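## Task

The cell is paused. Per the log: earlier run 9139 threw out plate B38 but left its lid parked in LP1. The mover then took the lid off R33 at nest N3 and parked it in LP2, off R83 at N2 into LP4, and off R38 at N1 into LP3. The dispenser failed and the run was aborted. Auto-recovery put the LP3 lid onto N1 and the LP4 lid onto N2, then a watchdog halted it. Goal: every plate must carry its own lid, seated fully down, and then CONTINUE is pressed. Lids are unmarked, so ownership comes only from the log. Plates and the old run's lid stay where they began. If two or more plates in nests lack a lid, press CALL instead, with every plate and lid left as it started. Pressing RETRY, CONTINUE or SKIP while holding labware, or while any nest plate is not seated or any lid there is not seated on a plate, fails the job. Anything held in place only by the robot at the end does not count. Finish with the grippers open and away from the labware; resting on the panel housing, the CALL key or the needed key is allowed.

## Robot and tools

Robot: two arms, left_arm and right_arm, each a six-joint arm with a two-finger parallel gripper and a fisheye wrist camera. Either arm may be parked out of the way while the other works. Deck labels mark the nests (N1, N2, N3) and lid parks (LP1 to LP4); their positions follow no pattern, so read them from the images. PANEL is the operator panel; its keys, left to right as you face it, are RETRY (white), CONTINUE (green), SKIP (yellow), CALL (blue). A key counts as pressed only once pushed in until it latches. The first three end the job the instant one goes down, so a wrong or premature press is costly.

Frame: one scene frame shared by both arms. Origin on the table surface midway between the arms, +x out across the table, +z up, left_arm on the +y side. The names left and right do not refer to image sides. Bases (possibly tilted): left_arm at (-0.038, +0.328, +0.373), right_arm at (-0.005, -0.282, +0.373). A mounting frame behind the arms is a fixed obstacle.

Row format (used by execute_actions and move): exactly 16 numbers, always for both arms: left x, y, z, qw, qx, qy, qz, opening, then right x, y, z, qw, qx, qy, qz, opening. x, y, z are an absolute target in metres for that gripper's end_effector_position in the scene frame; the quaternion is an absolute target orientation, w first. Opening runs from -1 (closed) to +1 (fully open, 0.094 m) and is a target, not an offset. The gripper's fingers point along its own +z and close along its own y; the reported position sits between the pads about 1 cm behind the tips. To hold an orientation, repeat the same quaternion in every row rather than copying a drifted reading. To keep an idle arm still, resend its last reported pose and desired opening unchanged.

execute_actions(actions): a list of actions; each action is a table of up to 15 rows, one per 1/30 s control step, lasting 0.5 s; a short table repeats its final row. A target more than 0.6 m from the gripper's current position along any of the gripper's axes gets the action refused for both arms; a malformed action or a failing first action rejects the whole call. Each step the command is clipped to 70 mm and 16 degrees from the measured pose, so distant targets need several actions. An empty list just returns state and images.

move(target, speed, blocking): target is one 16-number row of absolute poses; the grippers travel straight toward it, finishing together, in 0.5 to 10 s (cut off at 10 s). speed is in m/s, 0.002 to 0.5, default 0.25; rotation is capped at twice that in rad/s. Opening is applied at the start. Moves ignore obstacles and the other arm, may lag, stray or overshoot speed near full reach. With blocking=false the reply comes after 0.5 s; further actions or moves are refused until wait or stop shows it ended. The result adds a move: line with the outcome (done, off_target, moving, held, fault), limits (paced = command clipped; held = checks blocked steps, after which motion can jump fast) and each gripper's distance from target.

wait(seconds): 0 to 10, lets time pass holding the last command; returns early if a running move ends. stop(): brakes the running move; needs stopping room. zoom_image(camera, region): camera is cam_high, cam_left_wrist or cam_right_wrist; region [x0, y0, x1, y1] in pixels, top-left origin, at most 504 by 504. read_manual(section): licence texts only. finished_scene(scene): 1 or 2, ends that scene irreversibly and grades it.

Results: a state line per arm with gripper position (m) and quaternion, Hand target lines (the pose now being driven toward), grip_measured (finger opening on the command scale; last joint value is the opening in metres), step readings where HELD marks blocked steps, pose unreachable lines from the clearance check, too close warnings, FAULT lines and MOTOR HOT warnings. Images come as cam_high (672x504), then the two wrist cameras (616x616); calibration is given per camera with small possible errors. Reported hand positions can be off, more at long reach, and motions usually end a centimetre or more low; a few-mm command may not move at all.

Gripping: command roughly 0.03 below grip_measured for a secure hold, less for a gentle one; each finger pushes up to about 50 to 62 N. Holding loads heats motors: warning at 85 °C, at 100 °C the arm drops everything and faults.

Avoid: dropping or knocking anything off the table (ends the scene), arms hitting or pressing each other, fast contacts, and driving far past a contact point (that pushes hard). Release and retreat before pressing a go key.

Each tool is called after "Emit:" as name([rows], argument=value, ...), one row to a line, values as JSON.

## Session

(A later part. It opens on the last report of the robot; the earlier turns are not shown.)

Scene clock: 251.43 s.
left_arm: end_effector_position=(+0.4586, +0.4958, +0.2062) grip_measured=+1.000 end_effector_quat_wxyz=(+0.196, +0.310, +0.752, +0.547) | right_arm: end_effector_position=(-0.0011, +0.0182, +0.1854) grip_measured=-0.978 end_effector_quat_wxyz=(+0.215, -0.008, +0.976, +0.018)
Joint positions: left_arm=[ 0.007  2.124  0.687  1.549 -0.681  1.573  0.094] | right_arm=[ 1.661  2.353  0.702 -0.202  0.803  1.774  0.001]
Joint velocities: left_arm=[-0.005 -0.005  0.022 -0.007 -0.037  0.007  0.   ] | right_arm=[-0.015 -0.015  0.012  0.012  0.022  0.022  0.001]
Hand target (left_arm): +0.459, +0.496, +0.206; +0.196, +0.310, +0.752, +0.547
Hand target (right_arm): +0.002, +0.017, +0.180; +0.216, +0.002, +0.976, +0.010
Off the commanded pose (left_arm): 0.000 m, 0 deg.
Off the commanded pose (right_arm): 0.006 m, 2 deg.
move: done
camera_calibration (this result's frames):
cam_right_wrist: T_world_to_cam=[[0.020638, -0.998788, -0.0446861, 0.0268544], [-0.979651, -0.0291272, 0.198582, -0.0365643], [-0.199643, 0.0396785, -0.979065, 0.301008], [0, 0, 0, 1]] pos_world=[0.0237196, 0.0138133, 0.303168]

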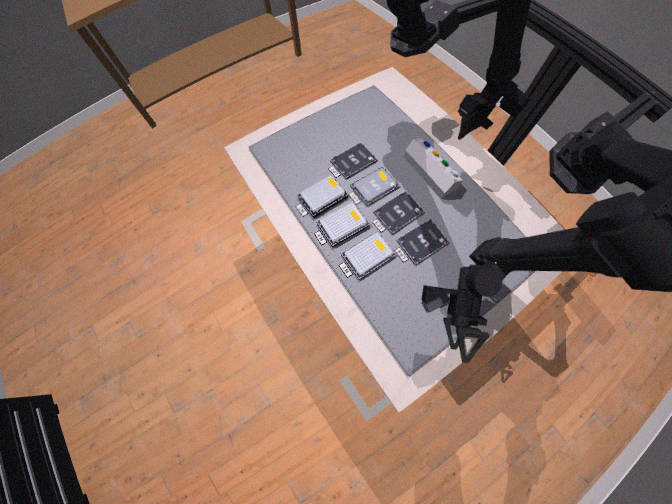

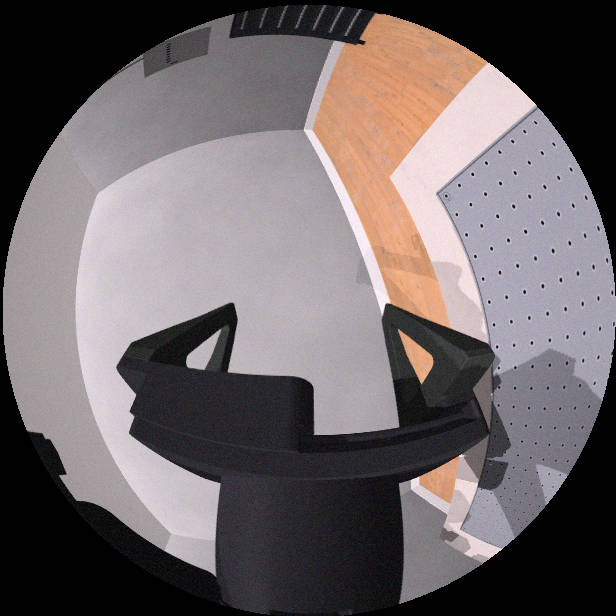

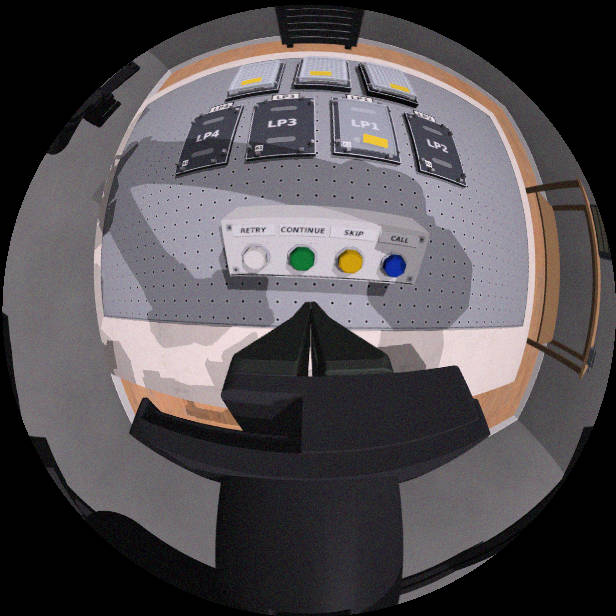

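Emit:
zoom_image(camera="cam_right_wrist", region=[210, 50, 430, 130])

Emit:
zoom_image(camera="cam_right_wrist", region=[210, 190, 440, 330])

Emit:
zoom_image(camera="cam_high", region=[290, 165, 400, 285])

Region (210, 50, 430, 130) of cam_right_wrist's 616x616 image, scaled by 2.291, with more detail than that image has; it fills the top 183 rows of this view, and the rest is white.

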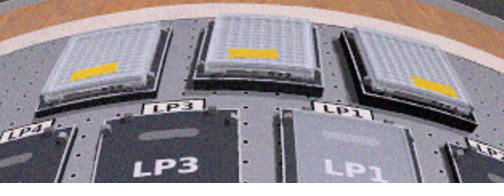

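Region (210, 190, 440, 330) of cam_right_wrist's 616x616 image, scaled by 2.191, with more detail than that image has; it fills the top 307 rows of this view, and the rest is white.

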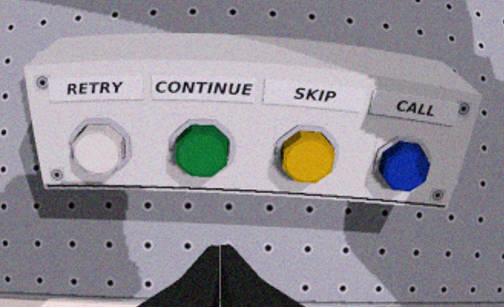

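Region (290, 165, 400, 285) of cam_high's 672x504 image, scaled by 4.200, with more detail than that image has; it fills the left 462 columns of this view, and the rest is white.

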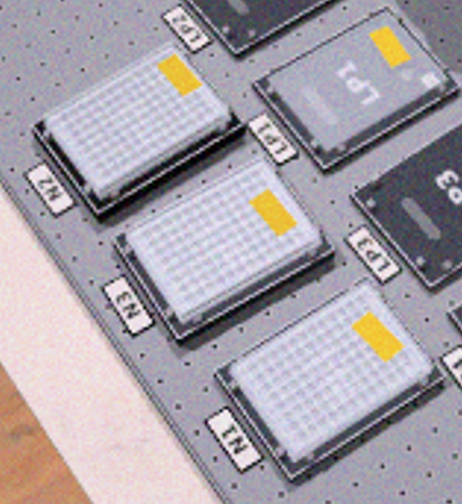

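Emit:
move(target=[0.4586,0.4958,0.2062,0.196,0.310,0.752,0.547,1, 0.0095,0.033,0.120,0.216,0,0.976,0,-1], speed=0.15)

Emit:
zoom_image(camera="cam_right_wrist", region=[210, 190, 440, 330])

Scene clock: 262.87 s.
left_arm: end_effector_position=(+0.4586, +0.4958, +0.2062) grip_measured=+1.000 end_effector_quat_wxyz=(+0.196, +0.310, +0.752, +0.547) | right_arm: end_effector_position=(+0.0062, +0.0335, +0.1257) grip_measured=-0.978 end_effector_quat_wxyz=(+0.216, -0.001, +0.976, +0.002)
Joint positions: left_arm=[ 0.007  2.124  0.687  1.549 -0.681  1.573  0.094] | right_arm=[ 1.554  2.525  0.8   -0.068  0.828  1.666  0.001]
Joint velocities: left_arm=[-0.005 -0.005 -0.007  0.007 -0.037 -0.007  0.   ] | right_arm=[-0.005 -0.005 -0.012  0.027 -0.051 -0.037 -0.   ]
Hand target (left_arm): +0.459, +0.496, +0.206; +0.196, +0.310, +0.752, +0.547
Hand target (right_arm): +0.009, +0.033, +0.121; +0.217, -0.000, +0.976, -0.001
Off the commanded pose (left_arm): 0.000 m, 0 deg.
Off the commanded pose (right_arm): 0.007 m, 0 deg.
move: done
camera_calibration (this result's frames):
cam_right_wrist: T_world_to_cam=[[0.0000208345, -0.999866, -0.0163435, 0.0359044], [-0.980624, -0.0032221, 0.195873, -0.017587], [-0.195899, 0.0160227, -0.980493, 0.24434], [0, 0, 0, 1]] pos_world=[0.030619, 0.0319279, 0.243606]

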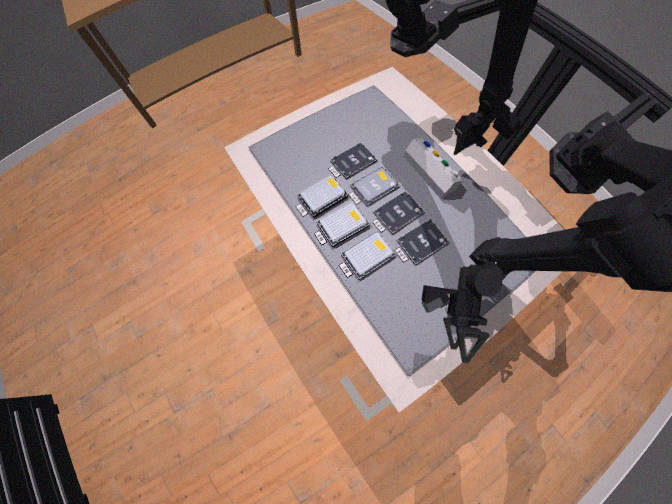

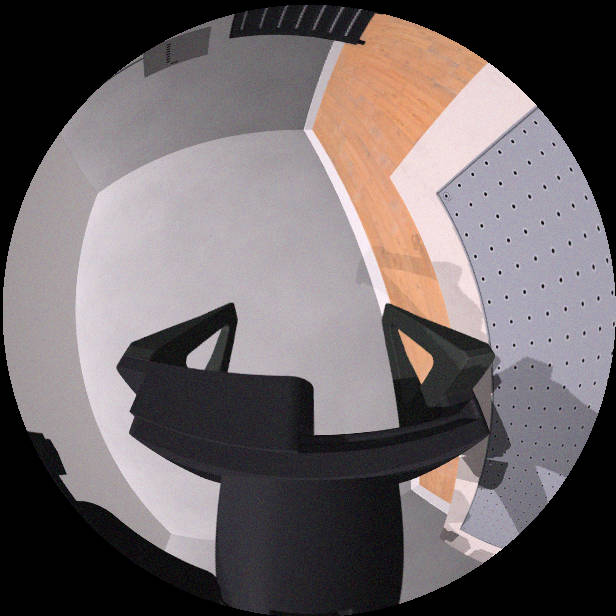

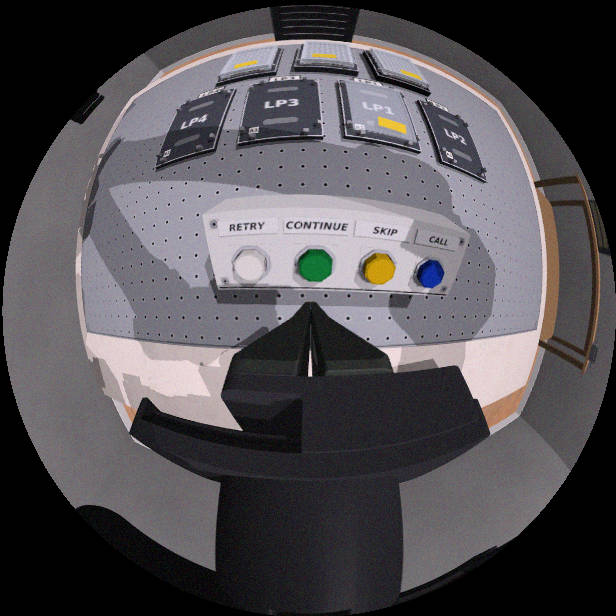

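Region (210, 190, 440, 330) of cam_right_wrist's 616x616 image, scaled by 2.191, with more detail than that image has; it fills the top 307 rows of this view, and the rest is white.

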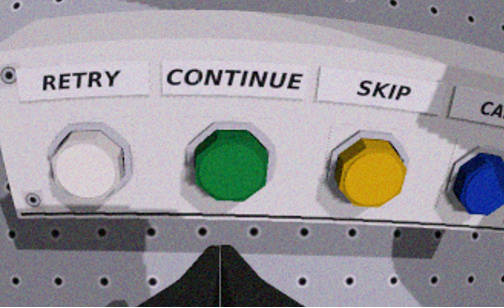

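Emit:
move(target=[0.4586,0.4958,0.2062,0.196,0.310,0.752,0.547,1, 0.024,0.029,0.098,0.216,0,0.976,0,-1], speed=0.08)

Emit:
zoom_image(camera="cam_right_wrist", region=[210, 210, 440, 350])

Scene clock: 269.73 s.
left_arm: end_effector_position=(+0.4586, +0.4958, +0.2062) grip_measured=+1.000 end_effector_quat_wxyz=(+0.196, +0.310, +0.752, +0.547) | right_arm: end_effector_position=(+0.0208, +0.0354, +0.1050) grip_measured=-0.978 end_effector_quat_wxyz=(+0.216, +0.002, +0.976, +0.008)
Joint positions: left_arm=[ 0.007  2.124  0.687  1.549 -0.681  1.573  0.094] | right_arm=[1.48  2.566 0.8   0.067 0.84  1.556 0.001]
Joint velocities: left_arm=[ 0.005  0.005 -0.007 -0.017 -0.051  0.037  0.   ] | right_arm=[-0.005 -0.005  0.017  0.012  0.022 -0.037  0.001]
Hand target (left_arm): +0.459, +0.496, +0.206; +0.196, +0.310, +0.752, +0.547
Hand target (right_arm): +0.024, +0.029, +0.099; +0.216, +0.000, +0.976, -0.001
Off the commanded pose (left_arm): 0.000 m, 0 deg.
Off the commanded pose (right_arm): 0.010 m, 1 deg.
move: done
camera_calibration (this result's frames):
cam_right_wrist: T_world_to_cam=[[-0.00347361, -0.999604, -0.0279389, 0.0387727], [-0.980428, -0.00209538, 0.196865, 0.000653846], [-0.196845, 0.0280759, -0.980032, 0.22642], [0, 0, 0, 1]] pos_world=[0.0453454, 0.0324017, 0.222853]

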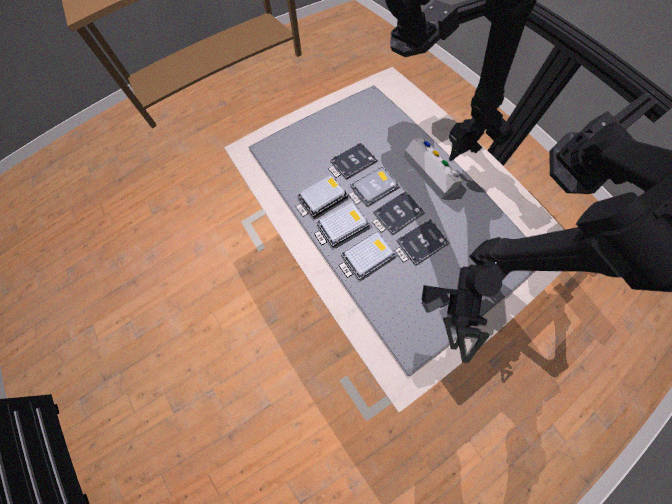

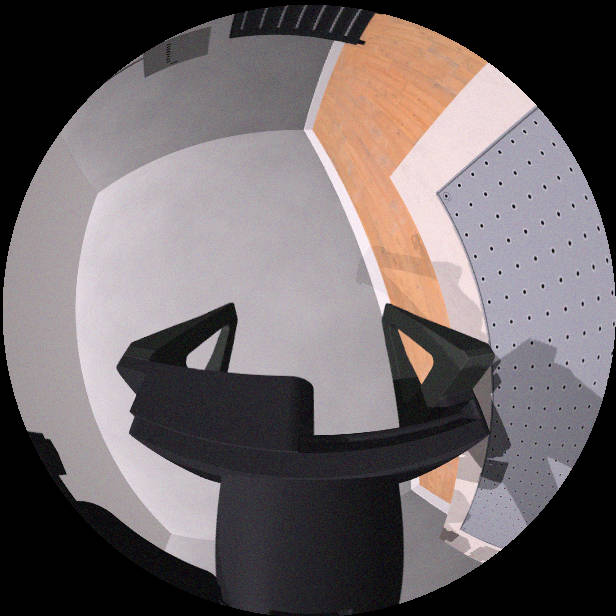

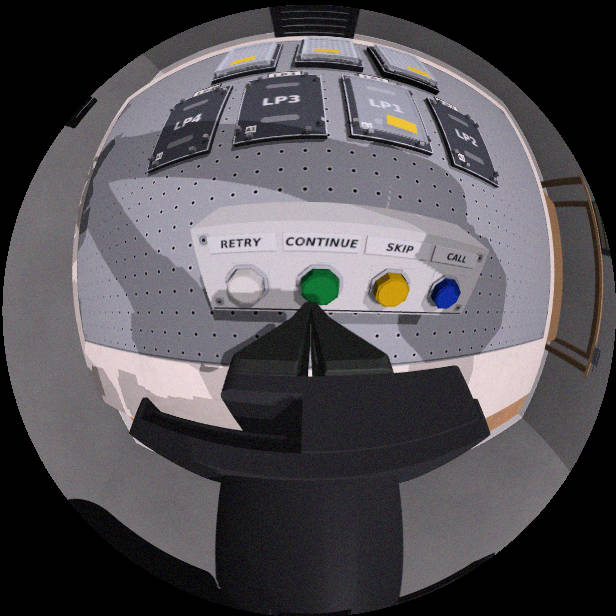

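Region (210, 210, 440, 350) of cam_right_wrist's 616x616 image, scaled by 2.191, with more detail than that image has; it fills the top 307 rows of this view, and the rest is white.

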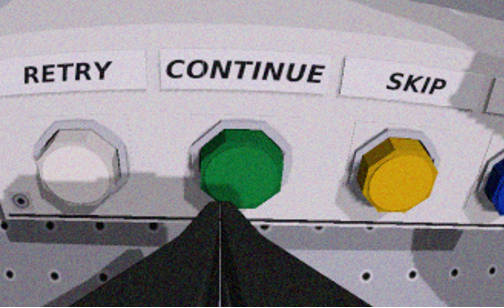

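Emit:
move(target=[0.4586,0.4958,0.2062,0.196,0.310,0.752,0.547,1, 0.030,0.021,0.085,0.216,0,0.976,0,-1], speed=0.04)

Emit:
zoom_image(camera="cam_right_wrist", region=[210, 210, 440, 350])

Scene clock: 277.13 s.
left_arm: end_effector_position=(+0.4586, +0.4958, +0.2062) grip_measured=+1.000 end_effector_quat_wxyz=(+0.196, +0.310, +0.752, +0.547) | right_arm: end_effector_position=(+0.0260, +0.0357, +0.0933) grip_measured=-0.978 end_effector_quat_wxyz=(+0.216, +0.003, +0.976, +0.015)
Joint positions: left_arm=[ 0.007  2.124  0.687  1.549 -0.681  1.573  0.094] | right_arm=[1.448 2.596 0.797 0.157 0.843 1.497 0.001]
Joint velocities: left_arm=[-0.015  0.005  0.012 -0.017 -0.037  0.007  0.   ] | right_arm=[-0.015 -0.005 -0.012  0.007 -0.081 -0.051  0.   ]
Hand target (left_arm): +0.459, +0.496, +0.206; +0.196, +0.310, +0.752, +0.547
Hand target (right_arm): +0.030, +0.021, +0.086; +0.216, +0.000, +0.976, -0.001
Off the commanded pose (left_arm): 0.000 m, 0 deg.
Off the commanded pose (right_arm): 0.017 m, 2 deg.
move: off_target (right_arm)
camera_calibration (this result's frames):
cam_right_wrist: T_world_to_cam=[[-0.00240381, -0.99905, -0.0435059, 0.0401607], [-0.980523, -0.0061894, 0.196307, 0.00827404], [-0.19639, 0.0431305, -0.979577, 0.215379], [0, 0, 0, 1]] pos_world=[0.0505077, 0.0308843, 0.211103]

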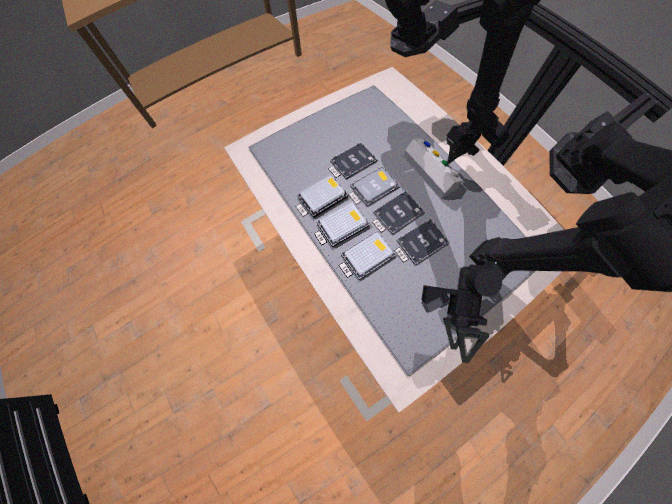

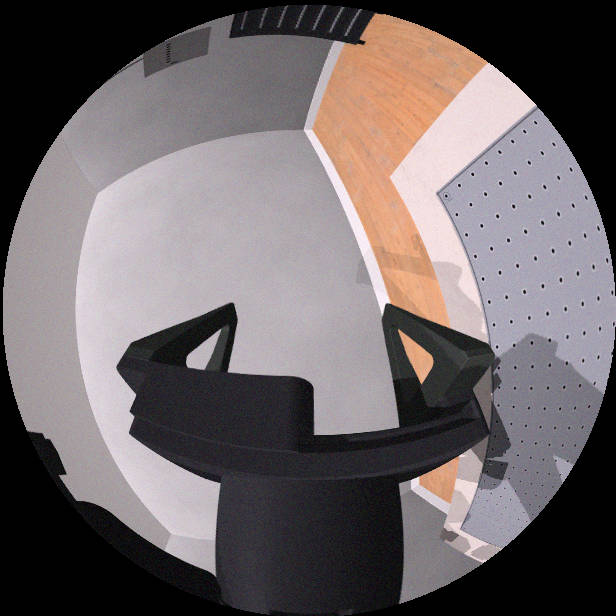

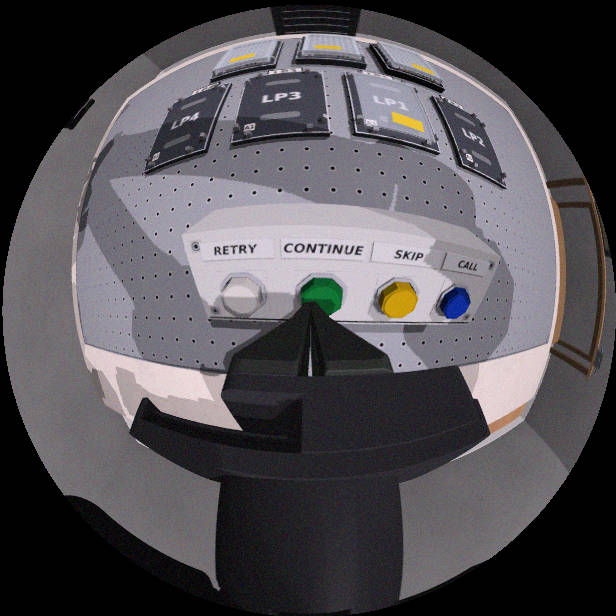

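Region (210, 210, 440, 350) of cam_right_wrist's 616x616 image, scaled by 2.191, with more detail than that image has; it fills the top 307 rows of this view, and the rest is white.

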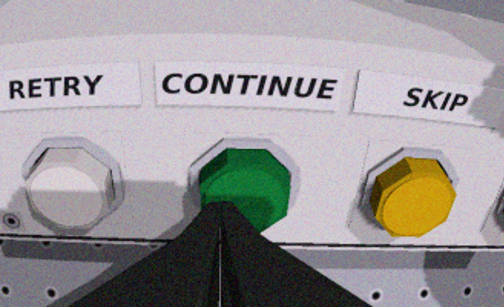

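Emit:
move(target=[0.4586,0.4958,0.2062,0.196,0.310,0.752,0.547,1, 0.038,0.015,0.075,0.216,0,0.976,0,-1], speed=0.03)

Emit:
zoom_image(camera="cam_right_wrist", region=[210, 210, 440, 350])

Scene clock: 282.20 s.
left_arm: end_effector_position=(+0.4586, +0.4958, +0.2062) grip_measured=+1.000 end_effector_quat_wxyz=(+0.196, +0.310, +0.752, +0.547) | right_arm: end_effector_position=(+0.0291, +0.0372, +0.0904) grip_measured=-0.978 end_effector_quat_wxyz=(+0.217, -0.003, +0.976, +0.026)
Joint positions: left_arm=[ 0.007  2.124  0.687  1.549 -0.681  1.573  0.094] | right_arm=[1.434 2.604 0.786 0.228 0.843 1.442 0.001]
Joint velocities: left_arm=[ 0.005  0.005 -0.012  0.012 -0.066  0.081  0.   ] | right_arm=[ 0.005  0.005  0.017  0.022 -0.051 -0.022  0.001]
move: unfinished (the scene ended)
camera_calibration (this result's frames):
cam_right_wrist: T_world_to_cam=[[0.0143637, -0.998001, -0.0615451, 0.042634], [-0.980697, -0.0260654, 0.19379, 0.012821], [-0.195007, 0.0575735, -0.979111, 0.212492], [0, 0, 0, 1]] pos_world=[0.0533985, 0.030649, 0.208193]
The task's run has ended: the event that ends the task has happened. This ends this scene only. If you have not yet called finished_scene for this scene, call it to go on to the next scene.

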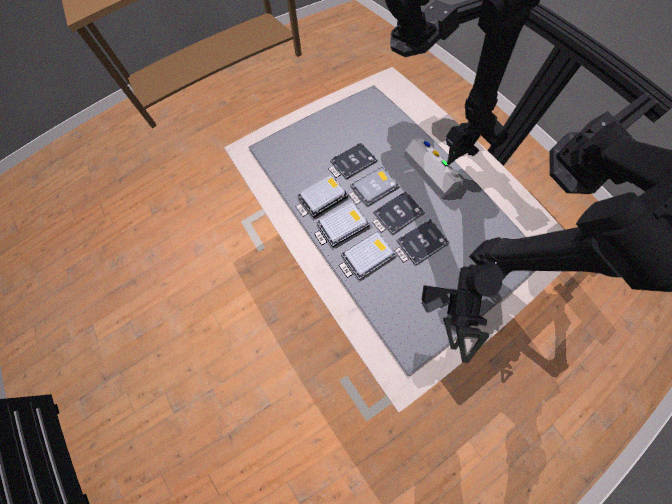

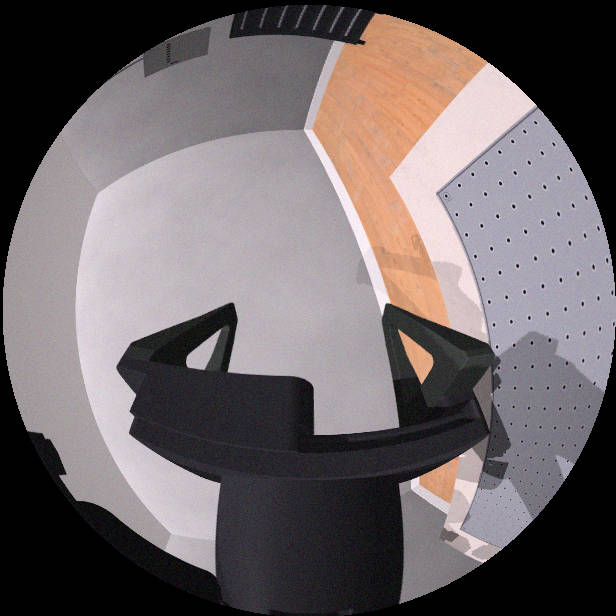

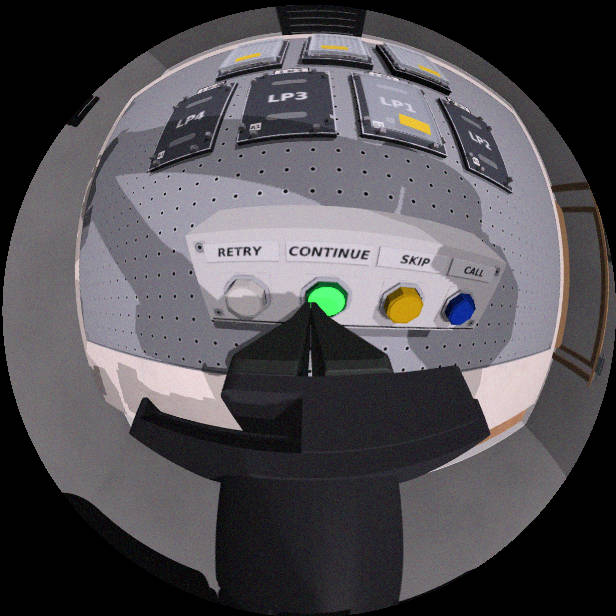

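This scene is finished. If you have not yet called finished_scene for this scene, call it to go on to the next scene.

Emit:
finished_scene(scene=1)

The scene is finished: the task was done.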